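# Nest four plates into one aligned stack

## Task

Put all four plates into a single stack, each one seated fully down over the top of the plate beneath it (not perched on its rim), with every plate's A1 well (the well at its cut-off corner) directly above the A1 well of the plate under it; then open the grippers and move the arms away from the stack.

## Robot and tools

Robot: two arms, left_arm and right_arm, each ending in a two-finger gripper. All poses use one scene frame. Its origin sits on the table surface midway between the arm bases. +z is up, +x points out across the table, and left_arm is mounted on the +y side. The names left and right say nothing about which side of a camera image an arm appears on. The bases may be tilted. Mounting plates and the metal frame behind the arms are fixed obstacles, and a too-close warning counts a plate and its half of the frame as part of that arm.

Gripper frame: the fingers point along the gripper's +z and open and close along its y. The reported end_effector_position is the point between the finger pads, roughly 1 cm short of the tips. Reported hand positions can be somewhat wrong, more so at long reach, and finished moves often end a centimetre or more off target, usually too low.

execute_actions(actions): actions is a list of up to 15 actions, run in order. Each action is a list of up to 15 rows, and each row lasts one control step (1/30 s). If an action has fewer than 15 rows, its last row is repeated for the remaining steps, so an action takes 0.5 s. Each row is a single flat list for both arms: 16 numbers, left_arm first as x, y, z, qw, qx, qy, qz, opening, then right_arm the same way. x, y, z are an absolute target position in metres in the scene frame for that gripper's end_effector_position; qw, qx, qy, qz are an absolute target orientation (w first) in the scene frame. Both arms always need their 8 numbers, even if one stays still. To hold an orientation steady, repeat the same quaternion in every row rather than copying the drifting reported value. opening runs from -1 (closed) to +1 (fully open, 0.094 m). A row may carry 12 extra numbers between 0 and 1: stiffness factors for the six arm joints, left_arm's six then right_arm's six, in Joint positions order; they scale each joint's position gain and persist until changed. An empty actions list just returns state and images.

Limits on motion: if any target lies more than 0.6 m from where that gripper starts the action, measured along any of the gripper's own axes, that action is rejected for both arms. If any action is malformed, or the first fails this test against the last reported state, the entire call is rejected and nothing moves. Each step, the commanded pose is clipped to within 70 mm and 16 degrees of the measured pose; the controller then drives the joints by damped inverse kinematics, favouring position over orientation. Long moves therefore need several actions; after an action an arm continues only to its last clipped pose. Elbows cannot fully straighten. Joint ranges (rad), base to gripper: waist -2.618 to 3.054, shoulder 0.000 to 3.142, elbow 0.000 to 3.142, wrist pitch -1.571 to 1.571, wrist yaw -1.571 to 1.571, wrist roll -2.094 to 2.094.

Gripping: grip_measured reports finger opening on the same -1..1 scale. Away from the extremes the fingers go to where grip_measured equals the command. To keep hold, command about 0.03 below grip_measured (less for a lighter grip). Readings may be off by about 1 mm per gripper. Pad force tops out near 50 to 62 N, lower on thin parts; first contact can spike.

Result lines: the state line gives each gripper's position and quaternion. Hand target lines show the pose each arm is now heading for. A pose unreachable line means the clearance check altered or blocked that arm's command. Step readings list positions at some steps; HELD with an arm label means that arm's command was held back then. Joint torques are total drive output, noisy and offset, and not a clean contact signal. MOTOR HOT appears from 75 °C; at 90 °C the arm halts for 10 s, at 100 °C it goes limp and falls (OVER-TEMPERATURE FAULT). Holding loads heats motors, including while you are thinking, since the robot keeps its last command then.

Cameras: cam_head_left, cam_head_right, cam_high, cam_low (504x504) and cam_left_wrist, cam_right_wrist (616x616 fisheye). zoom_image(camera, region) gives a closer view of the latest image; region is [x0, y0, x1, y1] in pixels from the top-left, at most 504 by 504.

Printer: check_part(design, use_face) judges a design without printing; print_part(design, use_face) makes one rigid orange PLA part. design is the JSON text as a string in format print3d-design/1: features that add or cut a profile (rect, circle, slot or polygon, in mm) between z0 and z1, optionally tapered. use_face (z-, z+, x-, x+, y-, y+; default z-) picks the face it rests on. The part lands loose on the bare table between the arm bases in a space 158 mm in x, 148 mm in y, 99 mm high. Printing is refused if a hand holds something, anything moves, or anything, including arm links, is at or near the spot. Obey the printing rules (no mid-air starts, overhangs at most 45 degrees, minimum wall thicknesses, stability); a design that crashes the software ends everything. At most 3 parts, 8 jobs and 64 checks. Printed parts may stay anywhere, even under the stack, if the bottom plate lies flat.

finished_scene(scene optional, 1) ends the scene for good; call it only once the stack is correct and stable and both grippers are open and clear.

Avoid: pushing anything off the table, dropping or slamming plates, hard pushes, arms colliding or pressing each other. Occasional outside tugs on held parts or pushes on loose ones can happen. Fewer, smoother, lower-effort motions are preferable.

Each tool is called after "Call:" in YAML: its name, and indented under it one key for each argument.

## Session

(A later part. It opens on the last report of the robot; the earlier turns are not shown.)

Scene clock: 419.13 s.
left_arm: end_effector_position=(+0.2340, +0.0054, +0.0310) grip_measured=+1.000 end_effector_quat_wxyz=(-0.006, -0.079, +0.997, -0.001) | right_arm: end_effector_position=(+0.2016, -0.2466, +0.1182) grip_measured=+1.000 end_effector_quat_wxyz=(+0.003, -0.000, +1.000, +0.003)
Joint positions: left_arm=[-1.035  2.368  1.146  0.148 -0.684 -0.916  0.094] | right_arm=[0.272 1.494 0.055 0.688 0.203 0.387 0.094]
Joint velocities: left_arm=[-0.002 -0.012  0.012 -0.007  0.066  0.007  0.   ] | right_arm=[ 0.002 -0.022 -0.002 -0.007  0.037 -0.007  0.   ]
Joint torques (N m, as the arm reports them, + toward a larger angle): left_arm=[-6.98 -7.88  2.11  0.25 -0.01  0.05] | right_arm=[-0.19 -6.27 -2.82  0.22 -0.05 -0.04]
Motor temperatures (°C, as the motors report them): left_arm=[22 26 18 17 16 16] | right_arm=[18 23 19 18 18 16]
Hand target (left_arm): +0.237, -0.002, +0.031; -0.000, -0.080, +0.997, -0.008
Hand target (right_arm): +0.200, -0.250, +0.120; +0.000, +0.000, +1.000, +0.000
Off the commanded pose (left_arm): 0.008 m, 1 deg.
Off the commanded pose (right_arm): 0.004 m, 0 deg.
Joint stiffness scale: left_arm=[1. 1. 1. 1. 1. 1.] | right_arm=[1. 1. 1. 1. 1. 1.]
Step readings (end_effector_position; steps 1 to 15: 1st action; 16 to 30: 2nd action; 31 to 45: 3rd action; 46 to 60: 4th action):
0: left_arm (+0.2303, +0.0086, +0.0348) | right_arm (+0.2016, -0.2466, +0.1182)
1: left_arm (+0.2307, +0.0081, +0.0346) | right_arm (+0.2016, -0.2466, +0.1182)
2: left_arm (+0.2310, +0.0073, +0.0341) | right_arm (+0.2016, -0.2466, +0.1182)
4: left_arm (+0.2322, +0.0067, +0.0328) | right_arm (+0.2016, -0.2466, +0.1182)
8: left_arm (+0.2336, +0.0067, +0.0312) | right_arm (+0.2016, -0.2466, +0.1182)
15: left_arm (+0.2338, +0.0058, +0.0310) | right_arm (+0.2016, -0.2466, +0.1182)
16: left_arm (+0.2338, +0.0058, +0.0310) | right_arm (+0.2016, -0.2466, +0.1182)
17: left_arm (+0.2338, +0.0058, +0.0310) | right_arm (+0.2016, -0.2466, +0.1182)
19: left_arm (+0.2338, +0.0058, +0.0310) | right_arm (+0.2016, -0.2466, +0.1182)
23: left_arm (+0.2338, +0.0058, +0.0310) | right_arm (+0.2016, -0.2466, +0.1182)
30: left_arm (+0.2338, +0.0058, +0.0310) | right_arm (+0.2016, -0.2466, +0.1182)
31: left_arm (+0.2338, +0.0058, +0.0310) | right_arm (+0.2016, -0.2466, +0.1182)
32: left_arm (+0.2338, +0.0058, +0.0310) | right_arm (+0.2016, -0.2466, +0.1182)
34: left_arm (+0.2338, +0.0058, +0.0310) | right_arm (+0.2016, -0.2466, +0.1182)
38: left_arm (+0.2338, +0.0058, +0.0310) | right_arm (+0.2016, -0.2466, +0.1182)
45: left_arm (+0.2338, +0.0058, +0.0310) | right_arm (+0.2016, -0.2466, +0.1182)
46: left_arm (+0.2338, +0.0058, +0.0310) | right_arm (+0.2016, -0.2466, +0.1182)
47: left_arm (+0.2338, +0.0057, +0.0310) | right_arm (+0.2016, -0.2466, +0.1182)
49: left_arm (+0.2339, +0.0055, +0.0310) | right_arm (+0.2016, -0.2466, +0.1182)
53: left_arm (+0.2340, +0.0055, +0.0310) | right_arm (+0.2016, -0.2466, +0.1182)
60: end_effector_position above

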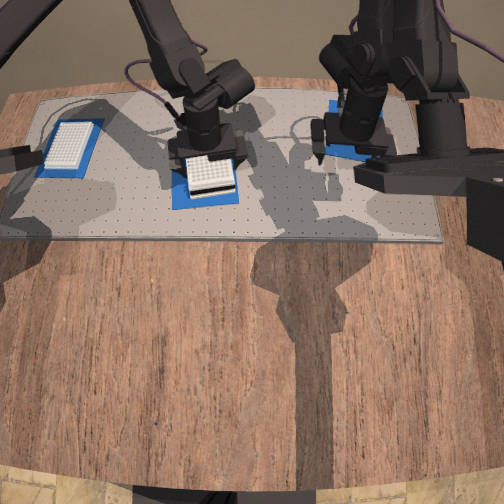

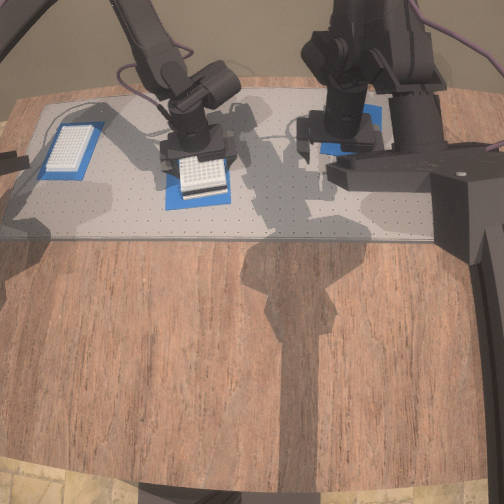

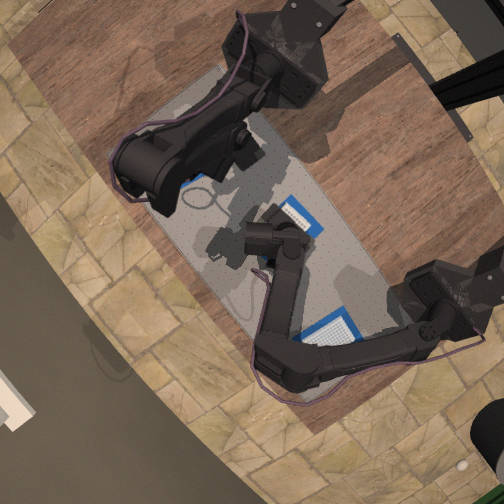

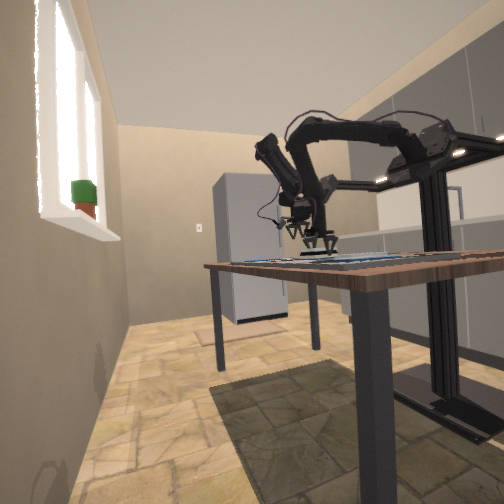

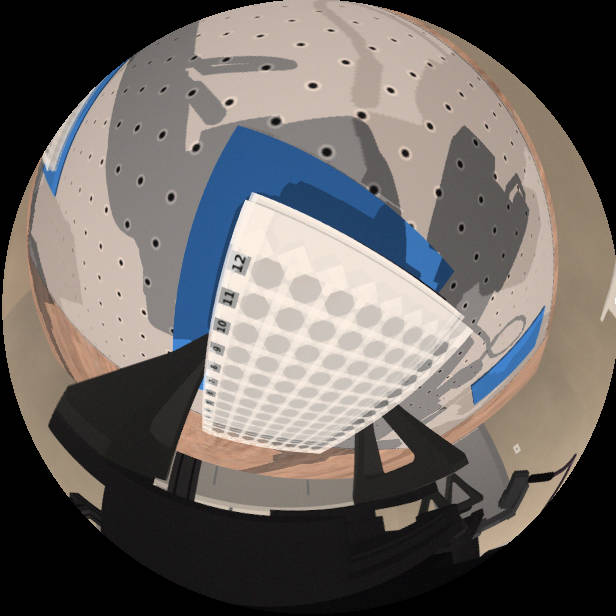

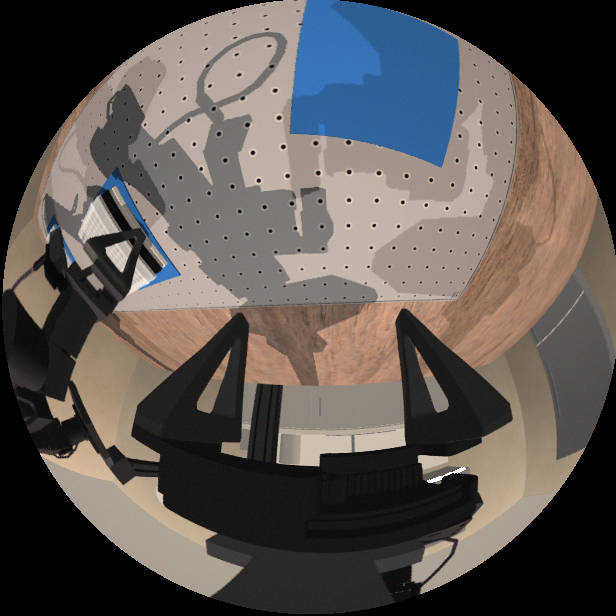

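Call:
execute_actions:
  actions:
    - [[0.234,0.006,0.042,0,-0.08,0.997,-0.005,1,0.2,-0.25,0.12,0,0,1,0,1]]
    - [[0.232,0.008,0.056,0,-0.08,0.997,-0.005,1,0.2,-0.25,0.12,0,0,1,0,1]]
    - [[0.232,0.008,0.09,0,-0.08,0.997,0,1,0.2,-0.25,0.12,0,0,1,0,1]]
    - [[0.27,0.12,0.12,0,-0.04,0.999,0,1,0.2,-0.25,0.12,0,0,1,0,1]]
    - [[0.32,0.3,0.09,0,0.035,0.999,0,1,0.2,-0.2,0.09,0,0,1,0,1]]
    - [[0.32,0.327,0.065,0,0.035,0.999,0,1,0.2,-0.15,0.06,0,0,1,0,1]]
    - [[0.32,0.327,0.05,0,0.035,0.999,0,1,0.2,-0.15,0.06,0,0,1,0,1]]

Call:
zoom_image:
  camera: "cam_head_left"
  region: [160,115,250,215]

Call:
zoom_image:
  camera: "cam_right_wrist"
  region: [30,130,230,330]

Scene clock: 430.70 s.
left_arm: end_effector_position=(+0.3053, +0.3234, +0.0526) grip_measured=+1.000 end_effector_quat_wxyz=(-0.019, +0.037, +0.999, -0.002) | right_arm: end_effector_position=(+0.2013, -0.1498, +0.0625) grip_measured=+1.000 end_effector_quat_wxyz=(+0.001, +0.001, +1.000, +0.007)
Joint positions: left_arm=[-0.081  1.7    0.514  0.408 -0.064  0.116  0.094] | right_arm=[0.599 1.913 0.412 0.676 0.427 0.632 0.094]
Joint velocities: left_arm=[-0.022 -0.002  0.002 -0.007 -0.037  0.022  0.   ] | right_arm=[-0.002 -0.012  0.002 -0.007  0.007 -0.022  0.   ]
Joint torques (N m, as the arm reports them, + toward a larger angle): left_arm=[ 0.37 -7.49  1.35  0.32  0.08  0.06] | right_arm=[ 2.81 -5.12 -0.46  0.21  0.07  0.1 ]
Motor temperatures (°C, as the motors report them): left_arm=[22 27 18 17 16 16] | right_arm=[18 23 19 18 18 16]
Hand target (left_arm): +0.320, +0.327, +0.050; -0.000, +0.035, +0.999, +0.000
Hand target (right_arm): +0.200, -0.150, +0.060; -0.000, -0.000, +1.000, +0.000
Off the commanded pose (left_arm): 0.015 m, 2 deg.
Off the commanded pose (right_arm): 0.003 m, 1 deg.
Joint stiffness scale: left_arm=[1. 1. 1. 1. 1. 1.] | right_arm=[1. 1. 1. 1. 1. 1.]
Step readings (end_effector_position; steps 1 to 15: 1st action; 16 to 30: 2nd action; 31 to 45: 3rd action; 46 to 60: 4th action; 61 to 75: 5th action; 76 to 90: 6th action; 91 to 105: 7th action):
0: left_arm (+0.2340, +0.0054, +0.0310) | right_arm (+0.2016, -0.2466, +0.1182)
1: left_arm (+0.2342, +0.0053, +0.0311) | right_arm (+0.2016, -0.2466, +0.1182)
2: left_arm (+0.2343, +0.0058, +0.0317) | right_arm (+0.2016, -0.2466, +0.1182)
4: left_arm (+0.2342, +0.0069, +0.0325) | right_arm (+0.2016, -0.2466, +0.1182)
8: left_arm (+0.2347, +0.0070, +0.0331) | right_arm (+0.2016, -0.2466, +0.1182)
15: left_arm (+0.2347, +0.0070, +0.0331) | right_arm (+0.2016, -0.2466, +0.1182)
16: left_arm (+0.2347, +0.0076, +0.0340) | right_arm (+0.2016, -0.2466, +0.1182)
17: left_arm (+0.2343, +0.0095, +0.0361) | right_arm (+0.2016, -0.2466, +0.1182)
19: left_arm (+0.2347, +0.0111, +0.0407) | right_arm (+0.2016, -0.2466, +0.1182)
23: left_arm (+0.2378, +0.0084, +0.0452) | right_arm (+0.2016, -0.2466, +0.1182)
30: left_arm (+0.2383, +0.0083, +0.0455) | right_arm (+0.2016, -0.2466, +0.1182)
31: left_arm (+0.2380, +0.0089, +0.0478) | right_arm (+0.2016, -0.2466, +0.1182)
32: left_arm (+0.2367, +0.0114, +0.0529) | right_arm (+0.2016, -0.2466, +0.1182)
34: left_arm (+0.2364, +0.0104, +0.0659) | right_arm (+0.2016, -0.2466, +0.1182)
38: left_arm (+0.2406, +0.0002, +0.0824) | right_arm (+0.2016, -0.2466, +0.1182)
45: left_arm (+0.2385, +0.0042, +0.0834) | right_arm (+0.2016, -0.2466, +0.1182)
46: left_arm (+0.2385, +0.0081, +0.0845) | right_arm (+0.2016, -0.2466, +0.1182)
47: left_arm (+0.2377, +0.0207, +0.0888) | right_arm (+0.2016, -0.2466, +0.1182)
49: left_arm (+0.2427, +0.0578, +0.0963) | right_arm (+0.2016, -0.2466, +0.1182)
53: left_arm (+0.2666, +0.1210, +0.1095) | right_arm (+0.2016, -0.2466, +0.1182)
60: left_arm (+0.2788, +0.1206, +0.1171) | right_arm (+0.2016, -0.2466, +0.1182)
61: left_arm (+0.2789, +0.1238, +0.1157) | right_arm (+0.2009, -0.2430, +0.1168)
62: left_arm (+0.2808, +0.1355, +0.1136) | right_arm (+0.1965, -0.2297, +0.1131)
64: left_arm (+0.2887, +0.1771, +0.1061) | right_arm (+0.1927, -0.2050, +0.1040)
68: left_arm (+0.3061, +0.2708, +0.0956) | right_arm (+0.1935, -0.1988, +0.0933)
75: left_arm (+0.3218, +0.3103, +0.0910) | right_arm (+0.1941, -0.2048, +0.0924)
76: left_arm (+0.3213, +0.3085, +0.0887) | right_arm (+0.1945, -0.2017, +0.0904)
77: left_arm (+0.3207, +0.3127, +0.0841) | right_arm (+0.1924, -0.1899, +0.0853)
79: left_arm (+0.3131, +0.3287, +0.0751) | right_arm (+0.1936, -0.1603, +0.0744)
83: left_arm (+0.3040, +0.3339, +0.0675) | right_arm (+0.2011, -0.1452, +0.0634)
90: left_arm (+0.3122, +0.3266, +0.0669) | right_arm (+0.2010, -0.1494, +0.0625)
91: left_arm (+0.3122, +0.3262, +0.0656) | right_arm (+0.2010, -0.1495, +0.0625)
92: left_arm (+0.3125, +0.3257, +0.0625) | right_arm (+0.2011, -0.1496, +0.0625)
94: left_arm (+0.3080, +0.3245, +0.0562) | right_arm (+0.2012, -0.1497, +0.0625)
98: left_arm (+0.3018, +0.3234, +0.0528) | right_arm (+0.2013, -0.1498, +0.0625)
105: end_effector_position above

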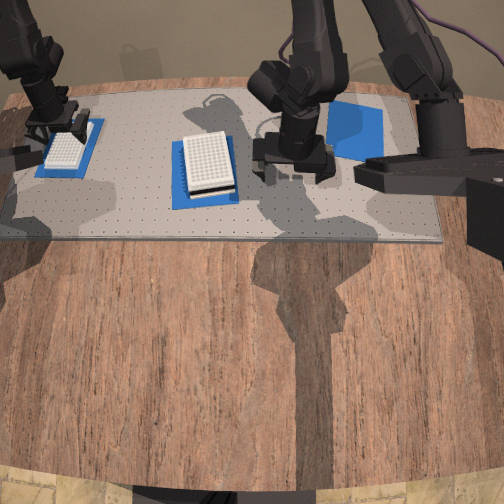

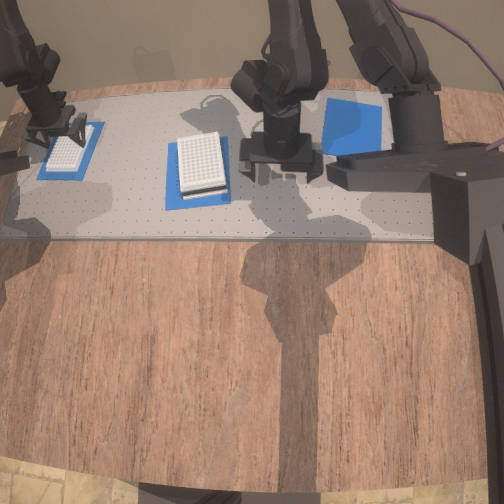

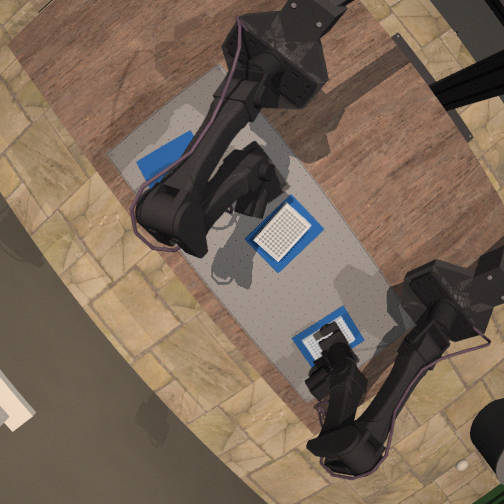

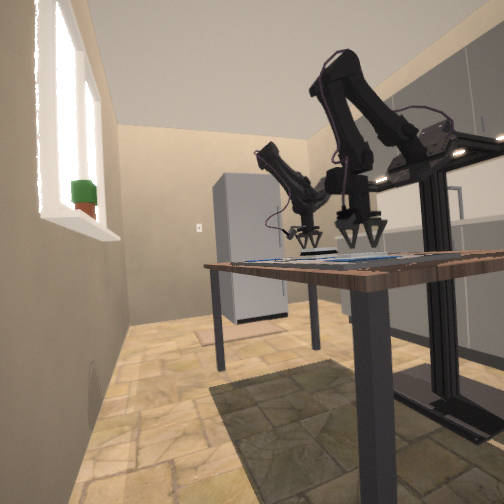

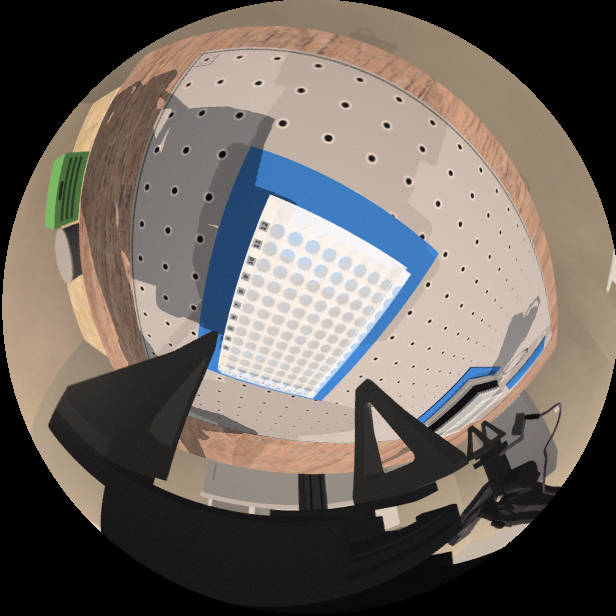

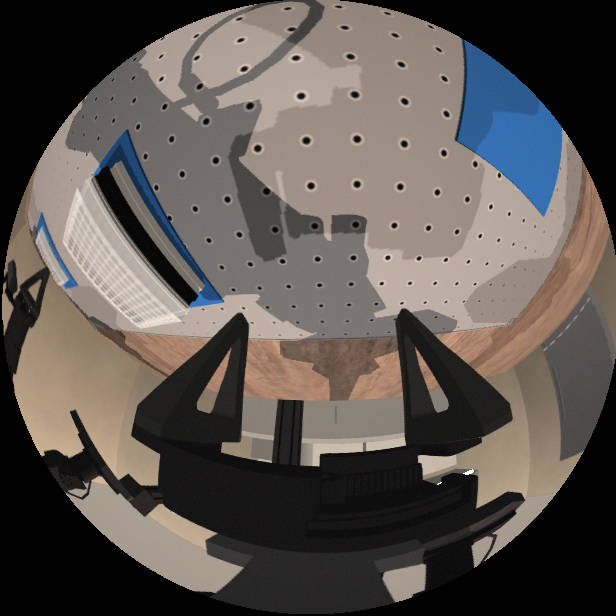

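Region (160, 115, 250, 215) of cam_head_left's 504x504 image, scaled by 5.040, with more detail than that image has; it fills the left 454 columns of this view, and the rest is white.

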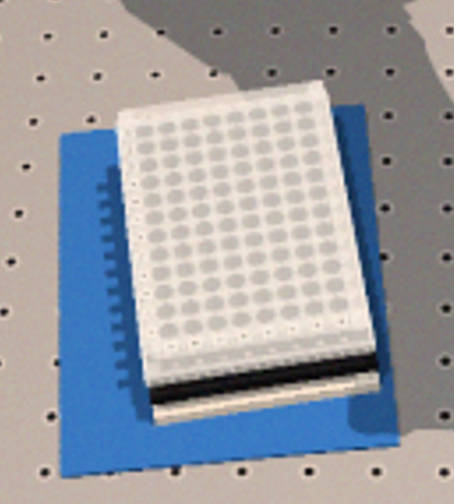

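Region (30, 130, 230, 330) of cam_right_wrist's 616x616 image, scaled by 2.520, with more detail than that image has.

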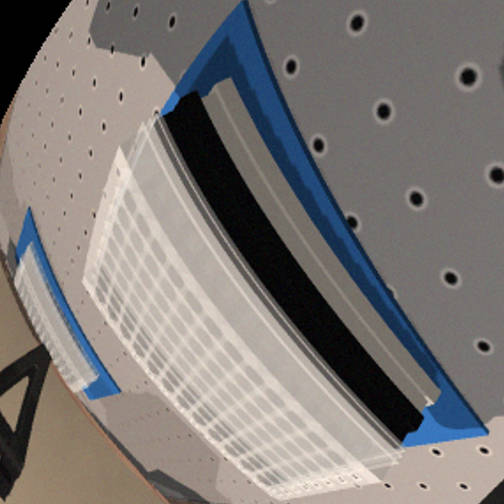

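Call:
execute_actions:
  actions:
    - [[0.324,0.328,0.04,0,0.035,0.999,0,1,0.2,-0.13,0.035,0,0,1,0,1]]
    - [[0.324,0.328,0.032,0,0.035,0.999,0,1,0.2,-0.13,0.035,0,0,1,0,1]]
    - [[0.324,0.328,0.025,0,0.035,0.999,0,1,0.2,-0.13,0.035,0,0,1,0,1]]

Call:
zoom_image:
  camera: "cam_right_wrist"
  region: [20,130,240,350]

Scene clock: 437.17 s.
left_arm: end_effector_position=(+0.3128, +0.3242, +0.0293) grip_measured=+1.000 end_effector_quat_wxyz=(-0.014, +0.037, +0.999, -0.002) | right_arm: end_effector_position=(+0.2003, -0.1361, +0.0367) grip_measured=+1.000 end_effector_quat_wxyz=(-0.002, +0.002, +1.000, -0.001)
Joint positions: left_arm=[-0.073  1.815  0.584  0.463 -0.057  0.122  0.094] | right_arm=[0.603 2.039 0.525 0.672 0.437 0.644 0.094]
Joint velocities: left_arm=[-0.022 -0.012 -0.017  0.022 -0.066 -0.095  0.   ] | right_arm=[ 0.002 -0.007  0.012 -0.066  0.007 -0.007  0.   ]
Joint torques (N m, as the arm reports them, + toward a larger angle): left_arm=[ 0.36 -7.08  1.3   0.36  0.08  0.05] | right_arm=[ 4.   -5.7   0.1   0.23  0.09  0.09]
Motor temperatures (°C, as the motors report them): left_arm=[21 27 18 17 16 16] | right_arm=[18 23 19 18 18 16]
Hand target (left_arm): +0.324, +0.328, +0.025; -0.000, +0.035, +0.999, -0.000
Hand target (right_arm): +0.200, -0.130, +0.035; +0.000, -0.000, +1.000, +0.000
Off the commanded pose (left_arm): 0.013 m, 2 deg.
Off the commanded pose (right_arm): 0.006 m, 0 deg.
Joint stiffness scale: left_arm=[1. 1. 1. 1. 1. 1.] | right_arm=[1. 1. 1. 1. 1. 1.]
Step readings (end_effector_position; steps 1 to 15: 1st action; 16 to 30: 2nd action; 31 to 45: 3rd action):
0: left_arm (+0.3061, +0.3233, +0.0526) | right_arm (+0.2014, -0.1499, +0.0625)
1: left_arm (+0.3066, +0.3233, +0.0517) | right_arm (+0.2014, -0.1491, +0.0600)
2: left_arm (+0.3077, +0.3236, +0.0494) | right_arm (+0.2014, -0.1457, +0.0536)
4: left_arm (+0.3101, +0.3242, +0.0451) | right_arm (+0.2008, -0.1386, +0.0420)
8: left_arm (+0.3113, +0.3246, +0.0433) | right_arm (+0.2001, -0.1358, +0.0367)
15: left_arm (+0.3117, +0.3245, +0.0432) | right_arm (+0.2002, -0.1360, +0.0367)
16: left_arm (+0.3119, +0.3244, +0.0425) | right_arm (+0.2002, -0.1360, +0.0367)
17: left_arm (+0.3123, +0.3243, +0.0406) | right_arm (+0.2002, -0.1360, +0.0367)
19: left_arm (+0.3119, +0.3239, +0.0370) | right_arm (+0.2002, -0.1360, +0.0367)
23: left_arm (+0.3098, +0.3237, +0.0353) | right_arm (+0.2003, -0.1361, +0.0367)
30: left_arm (+0.3109, +0.3237, +0.0352) | right_arm (+0.2003, -0.1361, +0.0367)
31: left_arm (+0.3110, +0.3237, +0.0346) | right_arm (+0.2003, -0.1361, +0.0367)
32: left_arm (+0.3116, +0.3236, +0.0330) | right_arm (+0.2003, -0.1361, +0.0367)
34: left_arm (+0.3118, +0.3234, +0.0299) | right_arm (+0.2003, -0.1361, +0.0367)
38: left_arm (+0.3125, +0.3237, +0.0293) | right_arm (+0.2003, -0.1361, +0.0367)
45: end_effector_position above

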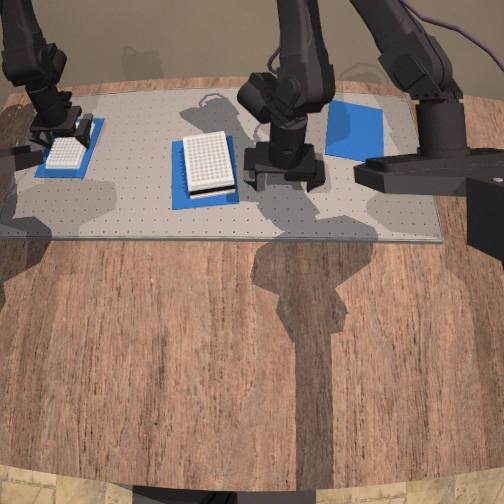

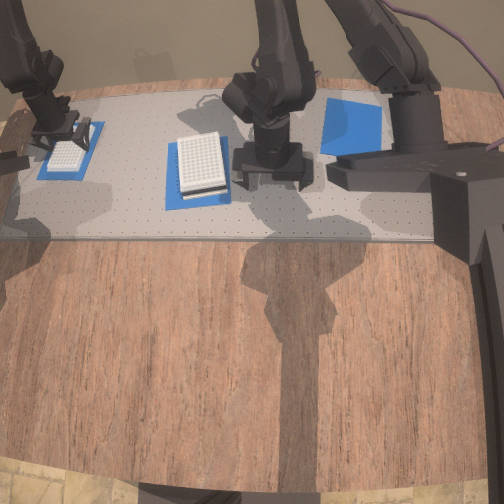

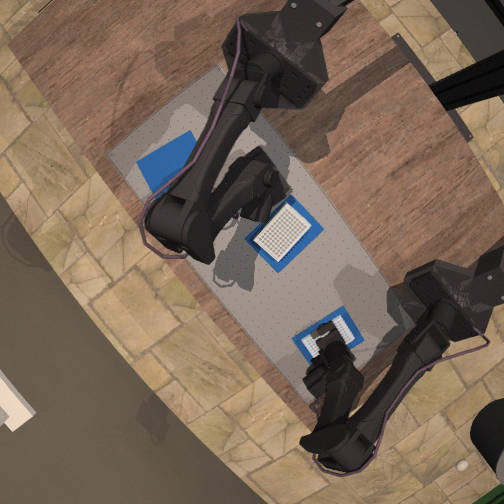

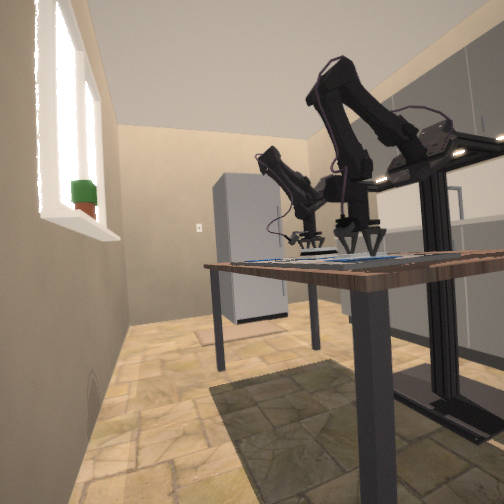

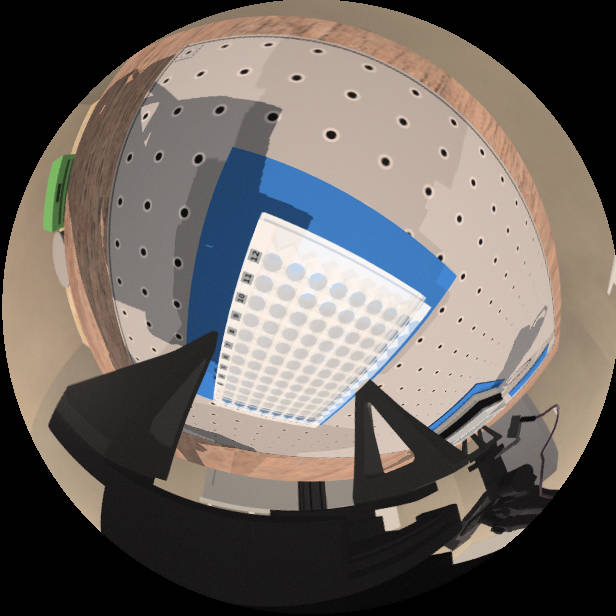

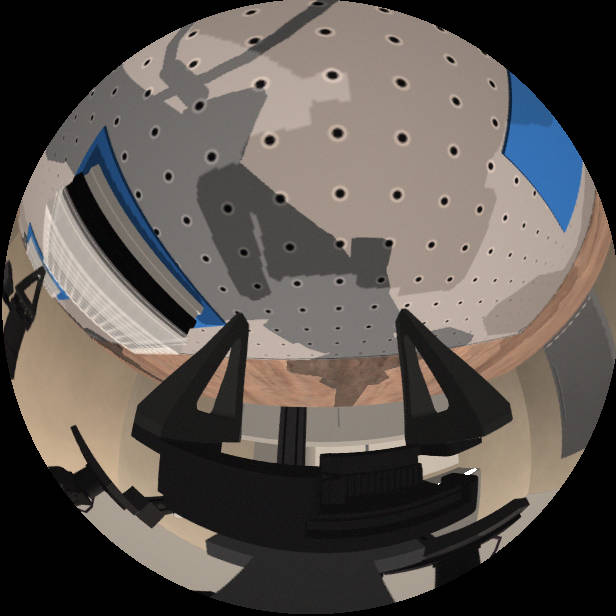

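Region (20, 130, 240, 350) of cam_right_wrist's 616x616 image, scaled by 2.291, with more detail than that image has.

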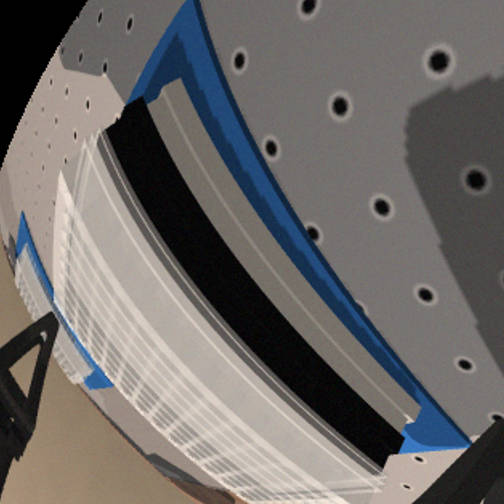

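Call:
execute_actions:
  actions:
    - [[0.322,0.326,0.023,0,0.035,0.999,0,1,0.2,-0.2,0.09,0,0,1,0,1]]
    - [[0.322,0.326,0.023,0,0.035,0.999,0,0.85,0.2,-0.25,0.12,0,0,1,0,1]]
    - [[0.322,0.326,0.023,0,0.035,0.999,0,0.72,0.2,-0.25,0.12,0,0,1,0,1]]
    - [[0.315,0.325,0.05,0,0.035,0.999,0,0.72,0.2,-0.25,0.12,0,0,1,0,1]]

Scene clock: 443.37 s.
left_arm: end_effector_position=(+0.3241, +0.3257, +0.0455) grip_measured=+0.750 end_effector_quat_wxyz=(+0.009, +0.035, +0.999, -0.001) | right_arm: end_effector_position=(+0.2027, -0.2465, +0.1179) grip_measured=+1.000 end_effector_quat_wxyz=(+0.004, +0.001, +1.000, +0.003)
Joint positions: left_arm=[-0.073  1.731  0.547  0.462 -0.057  0.122  0.082] | right_arm=[0.271 1.494 0.057 0.689 0.203 0.388 0.094]
Joint velocities: left_arm=[-0.012 -0.002  0.007  0.022  0.037  0.007 -0.   ] | right_arm=[-0.002  0.002  0.002  0.037 -0.037  0.007  0.   ]
Joint torques (N m, as the arm reports them, + toward a larger angle): left_arm=[-0.62 -9.25 -2.15  0.21 -0.04 -0.05] | right_arm=[-0.12 -6.31 -2.99  0.22 -0.06 -0.04]
Motor temperatures (°C, as the motors report them): left_arm=[20 27 18 17 16 16] | right_arm=[18 23 19 18 18 16]
Hand target (left_arm): +0.315, +0.325, +0.049; -0.000, +0.035, +0.999, -0.000
Hand target (right_arm): +0.200, -0.250, +0.120; +0.000, +0.000, +1.000, +0.000
Off the commanded pose (left_arm): 0.010 m, 1 deg.
Off the commanded pose (right_arm): 0.005 m, 1 deg.
Joint stiffness scale: left_arm=[1. 1. 1. 1. 1. 1.] | right_arm=[1. 1. 1. 1. 1. 1.]
Step readings (end_effector_position; steps 1 to 15: 1st action; 16 to 30: 2nd action; 31 to 45: 3rd action; 46 to 60: 4th action):
0: left_arm (+0.3129, +0.3242, +0.0293) | right_arm (+0.2003, -0.1361, +0.0367)
1: left_arm (+0.3129, +0.3241, +0.0290) | right_arm (+0.2000, -0.1389, +0.0400)
2: left_arm (+0.3126, +0.3241, +0.0284) | right_arm (+0.2002, -0.1487, +0.0487)
4: left_arm (+0.3110, +0.3239, +0.0272) | right_arm (+0.1979, -0.1796, +0.0665)
8: left_arm (+0.3090, +0.3238, +0.0264) | right_arm (+0.1957, -0.2059, +0.0843)
15: left_arm (+0.3099, +0.3238, +0.0264) | right_arm (+0.2011, -0.1984, +0.0869)
16: left_arm (+0.3099, +0.3238, +0.0264) | right_arm (+0.2009, -0.2010, +0.0889)
17: left_arm (+0.3099, +0.3238, +0.0264) | right_arm (+0.2035, -0.2123, +0.0941)
19: left_arm (+0.3100, +0.3238, +0.0264) | right_arm (+0.2043, -0.2398, +0.1048)
23: left_arm (+0.3100, +0.3238, +0.0264) | right_arm (+0.2053, -0.2529, +0.1158)
30: left_arm (+0.3100, +0.3238, +0.0264) | right_arm (+0.2080, -0.2466, +0.1180)
31: left_arm (+0.3100, +0.3238, +0.0264) | right_arm (+0.2071, -0.2465, +0.1179)
32: left_arm (+0.3100, +0.3238, +0.0264) | right_arm (+0.2062, -0.2464, +0.1179)
34: left_arm (+0.3100, +0.3238, +0.0264) | right_arm (+0.2050, -0.2464, +0.1179)
38: left_arm (+0.3100, +0.3238, +0.0264) | right_arm (+0.2035, -0.2464, +0.1179)
45: left_arm (+0.3100, +0.3238, +0.0264) | right_arm (+0.2028, -0.2464, +0.1179)
46: left_arm (+0.3106, +0.3240, +0.0280) | right_arm (+0.2028, -0.2464, +0.1179)
47: left_arm (+0.3106, +0.3242, +0.0320) | right_arm (+0.2027, -0.2464, +0.1179)
49: left_arm (+0.3151, +0.3249, +0.0400) | right_arm (+0.2027, -0.2464, +0.1179)
53: left_arm (+0.3248, +0.3257, +0.0454) | right_arm (+0.2027, -0.2465, +0.1179)
60: end_effector_position above

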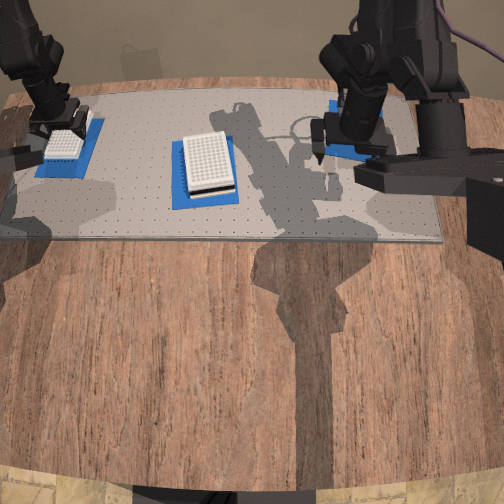

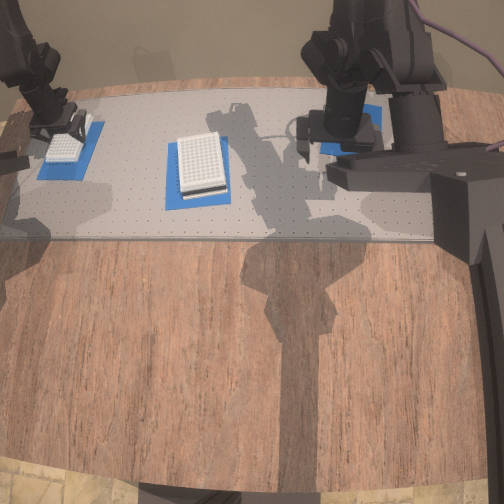

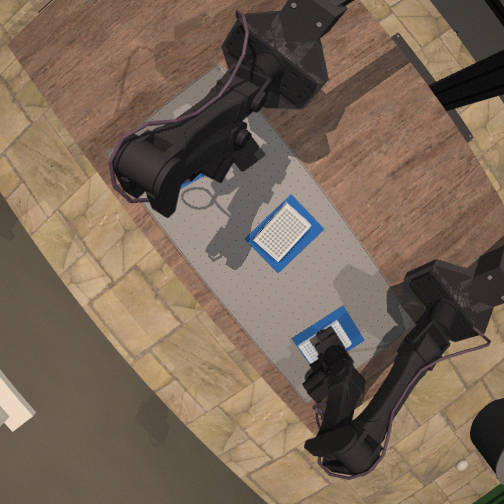

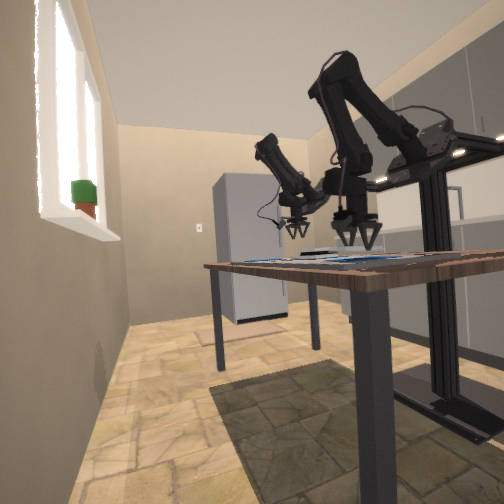

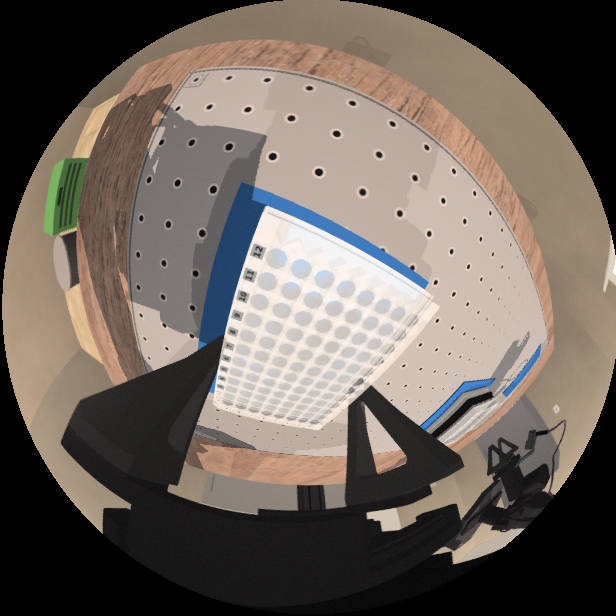

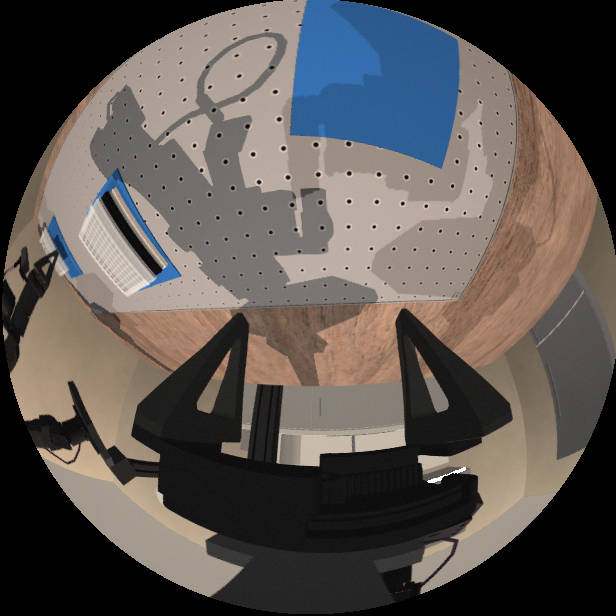

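Call:
execute_actions:
  actions:
    - [[0.3,0.27,0.11,0,0,1,0,0.72,0.2,-0.25,0.12,0,0,1,0,1]]
    - [[0.27,0.13,0.12,0,-0.05,0.999,0,0.72,0.2,-0.25,0.12,0,0,1,0,1]]
    - [[0.242,0.02,0.11,0,-0.09,0.996,0,0.72,0.2,-0.25,0.12,0,0,1,0,1]]
    - [[0.242,0.002,0.09,0,-0.09,0.996,-0.005,0.72,0.2,-0.25,0.12,0,0,1,0,1]]
    - [[0.243,-0.002,0.078,0,-0.09,0.996,-0.005,0.72,0.2,-0.25,0.12,0,0,1,0,1]]
    - [[0.243,-0.002,0.071,0,-0.09,0.996,-0.005,0.72,0.2,-0.25,0.12,0,0,1,0,1]]

Call:
zoom_image:
  camera: "cam_head_left"
  region: [165,140,245,210]

Call:
zoom_image:
  camera: "cam_right_wrist"
  region: [50,160,190,310]

Call:
zoom_image:
  camera: "cam_left_wrist"
  region: [200,160,460,360]

Scene clock: 455.23 s.
left_arm: end_effector_position=(+0.2332, +0.0120, +0.0691) grip_measured=+0.750 end_effector_quat_wxyz=(-0.010, -0.083, +0.996, +0.009) | right_arm: end_effector_position=(+0.2025, -0.2464, +0.1179) grip_measured=+1.000 end_effector_quat_wxyz=(+0.004, +0.001, +1.000, +0.003)
Joint positions: left_arm=[-1.095  2.252  1.086  0.019 -0.716 -1.012  0.082] | right_arm=[0.271 1.494 0.057 0.688 0.203 0.388 0.094]
Joint velocities: left_arm=[-0.007 -0.002 -0.012  0.051  0.007 -0.022  0.   ] | right_arm=[-0.012  0.007 -0.012  0.051  0.081 -0.051  0.   ]
Joint torques (N m, as the arm reports them, + toward a larger angle): left_arm=[-6.95 -8.03  3.68  0.2   0.    0.05] | right_arm=[-0.08 -6.35 -3.03  0.2  -0.04 -0.05]
Motor temperatures (°C, as the motors report them): left_arm=[20 28 18 17 16 16] | right_arm=[18 23 19 18 18 16]
Hand target (left_arm): +0.243, -0.002, +0.071; -0.000, -0.090, +0.996, -0.005
Hand target (right_arm): +0.200, -0.250, +0.120; +0.000, +0.000, +1.000, +0.000
Off the commanded pose (left_arm): 0.017 m, 2 deg.
Off the commanded pose (right_arm): 0.005 m, 1 deg.
Joint stiffness scale: left_arm=[1. 1. 1. 1. 1. 1.] | right_arm=[1. 1. 1. 1. 1. 1.]
Step readings (end_effector_position; steps 1 to 15: 1st action; 16 to 30: 2nd action; 31 to 45: 3rd action; 46 to 60: 4th action; 61 to 75: 5th action; 76 to 90: 6th action):
0: left_arm (+0.3239, +0.3257, +0.0455) | right_arm (+0.2027, -0.2465, +0.1179)
1: left_arm (+0.3226, +0.3237, +0.0488) | right_arm (+0.2027, -0.2465, +0.1179)
2: left_arm (+0.3197, +0.3162, +0.0575) | right_arm (+0.2027, -0.2465, +0.1179)
4: left_arm (+0.3139, +0.2885, +0.0785) | right_arm (+0.2027, -0.2465, +0.1179)
8: left_arm (+0.3157, +0.2595, +0.1036) | right_arm (+0.2027, -0.2465, +0.1179)
15: left_arm (+0.3074, +0.2705, +0.1063) | right_arm (+0.2027, -0.2465, +0.1179)
16: left_arm (+0.3059, +0.2671, +0.1072) | right_arm (+0.2027, -0.2465, +0.1179)
17: left_arm (+0.3026, +0.2523, +0.1095) | right_arm (+0.2026, -0.2464, +0.1179)
19: left_arm (+0.2887, +0.2072, +0.1173) | right_arm (+0.2025, -0.2464, +0.1179)
23: left_arm (+0.2598, +0.1320, +0.1265) | right_arm (+0.2025, -0.2464, +0.1179)
30: left_arm (+0.2676, +0.1302, +0.1204) | right_arm (+0.2025, -0.2464, +0.1179)
31: left_arm (+0.2684, +0.1273, +0.1200) | right_arm (+0.2025, -0.2464, +0.1179)
32: left_arm (+0.2674, +0.1155, +0.1185) | right_arm (+0.2025, -0.2464, +0.1179)
34: left_arm (+0.2573, +0.0783, +0.1165) | right_arm (+0.2025, -0.2464, +0.1179)
38: left_arm (+0.2373, +0.0186, +0.1111) | right_arm (+0.2025, -0.2464, +0.1179)
45: left_arm (+0.2399, +0.0204, +0.1071) | right_arm (+0.2025, -0.2464, +0.1179)
46: left_arm (+0.2401, +0.0197, +0.1057) | right_arm (+0.2025, -0.2464, +0.1179)
47: left_arm (+0.2411, +0.0153, +0.1019) | right_arm (+0.2025, -0.2464, +0.1179)
49: left_arm (+0.2412, +0.0079, +0.0937) | right_arm (+0.2025, -0.2464, +0.1179)
53: left_arm (+0.2366, +0.0089, +0.0873) | right_arm (+0.2025, -0.2464, +0.1179)
60: left_arm (+0.2357, +0.0099, +0.0873) | right_arm (+0.2025, -0.2464, +0.1179)
61: left_arm (+0.2360, +0.0094, +0.0865) | right_arm (+0.2025, -0.2464, +0.1179)
62: left_arm (+0.2365, +0.0080, +0.0844) | right_arm (+0.2025, -0.2464, +0.1179)
64: left_arm (+0.2376, +0.0066, +0.0798) | right_arm (+0.2025, -0.2464, +0.1179)
68: left_arm (+0.2368, +0.0090, +0.0758) | right_arm (+0.2025, -0.2464, +0.1179)
75: left_arm (+0.2368, +0.0089, +0.0758) | right_arm (+0.2025, -0.2464, +0.1179)
76: left_arm (+0.2366, +0.0090, +0.0753) | right_arm (+0.2025, -0.2464, +0.1179)
77: left_arm (+0.2364, +0.0090, +0.0743) | right_arm (+0.2025, -0.2464, +0.1179)
79: left_arm (+0.2351, +0.0102, +0.0720) | right_arm (+0.2025, -0.2464, +0.1179)
83: left_arm (+0.2329, +0.0124, +0.0693) | right_arm (+0.2025, -0.2464, +0.1179)
90: end_effector_position above

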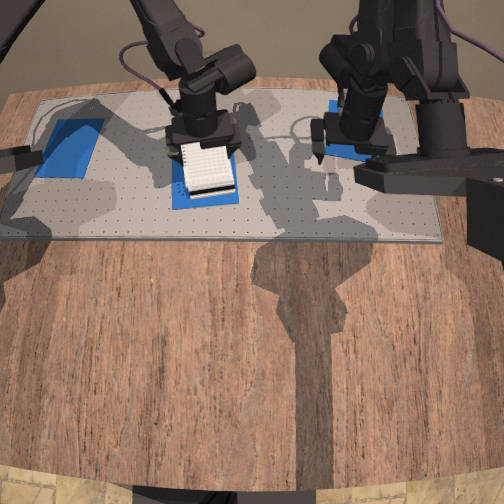

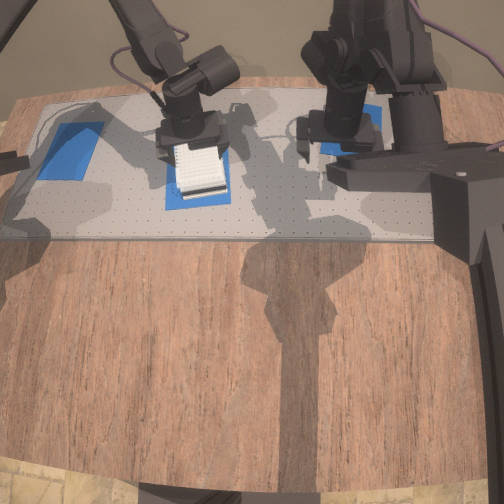

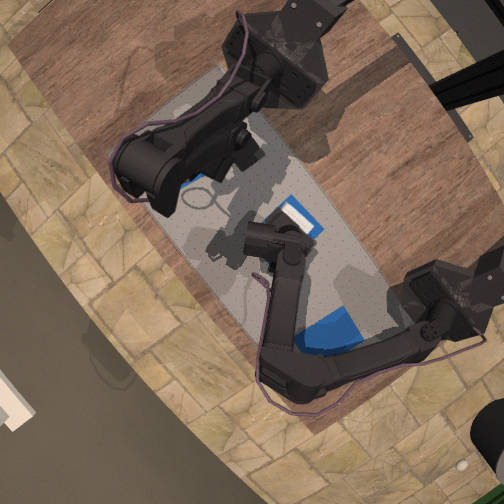

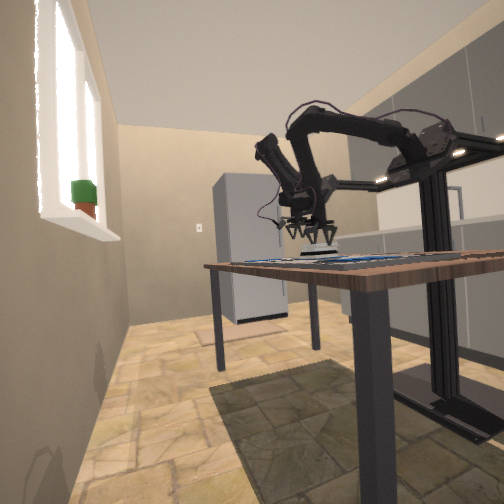

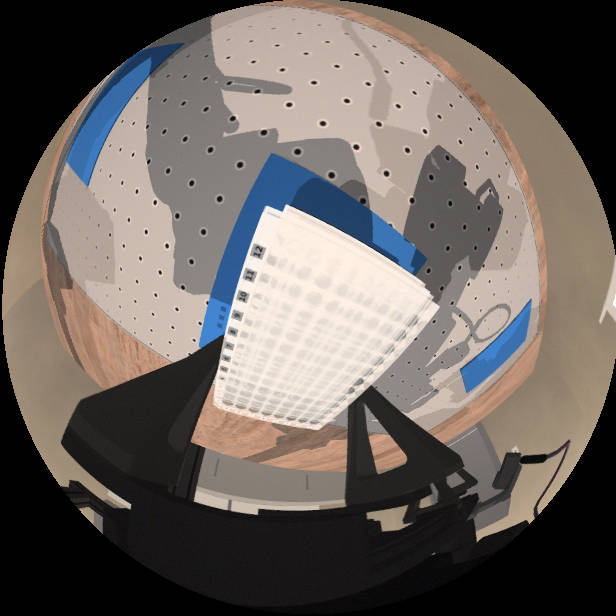

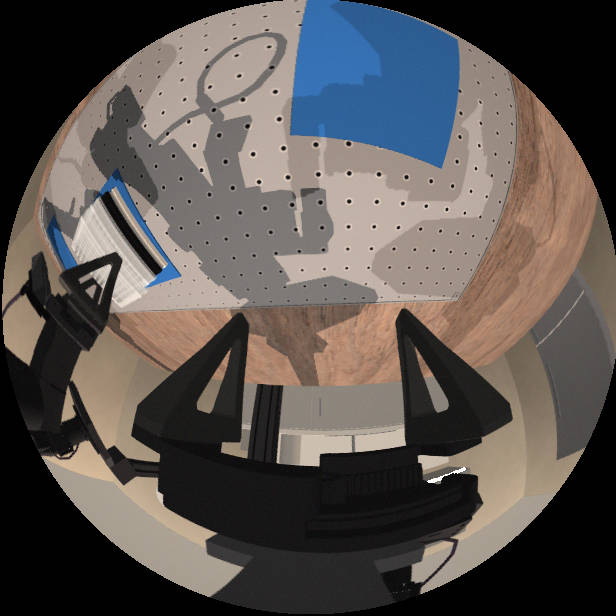

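Region (165, 140, 245, 210) of cam_head_left's 504x504 image, scaled by 6.300, with more detail than that image has; it fills the top 441 rows of this view, and the rest is white.

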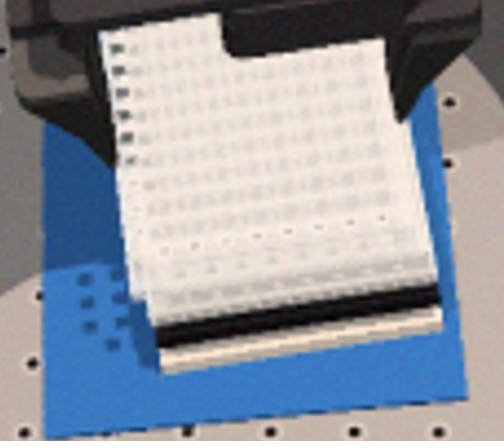

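Region (50, 160, 190, 310) of cam_right_wrist's 616x616 image, scaled by 3.360, with more detail than that image has; it fills the left 470 columns of this view, and the rest is white.

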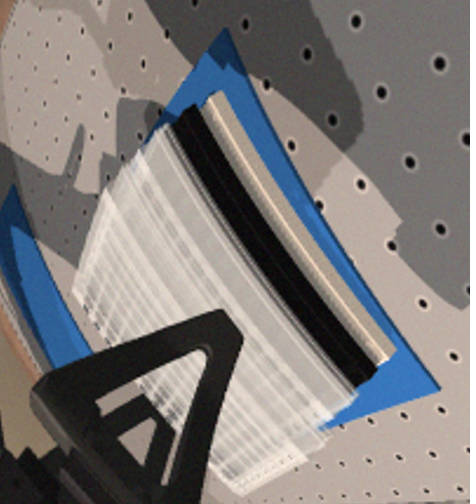

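Region (200, 160, 460, 360) of cam_left_wrist's 616x616 image, scaled by 1.938, with more detail than that image has; it fills the top 388 rows of this view, and the rest is white.

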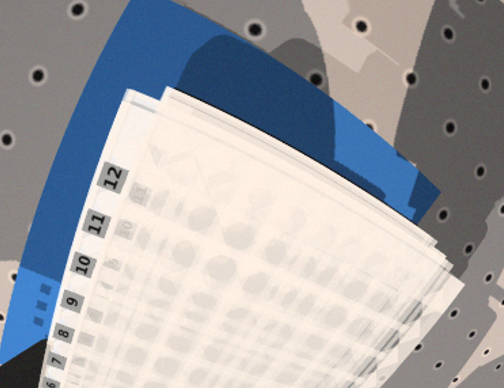

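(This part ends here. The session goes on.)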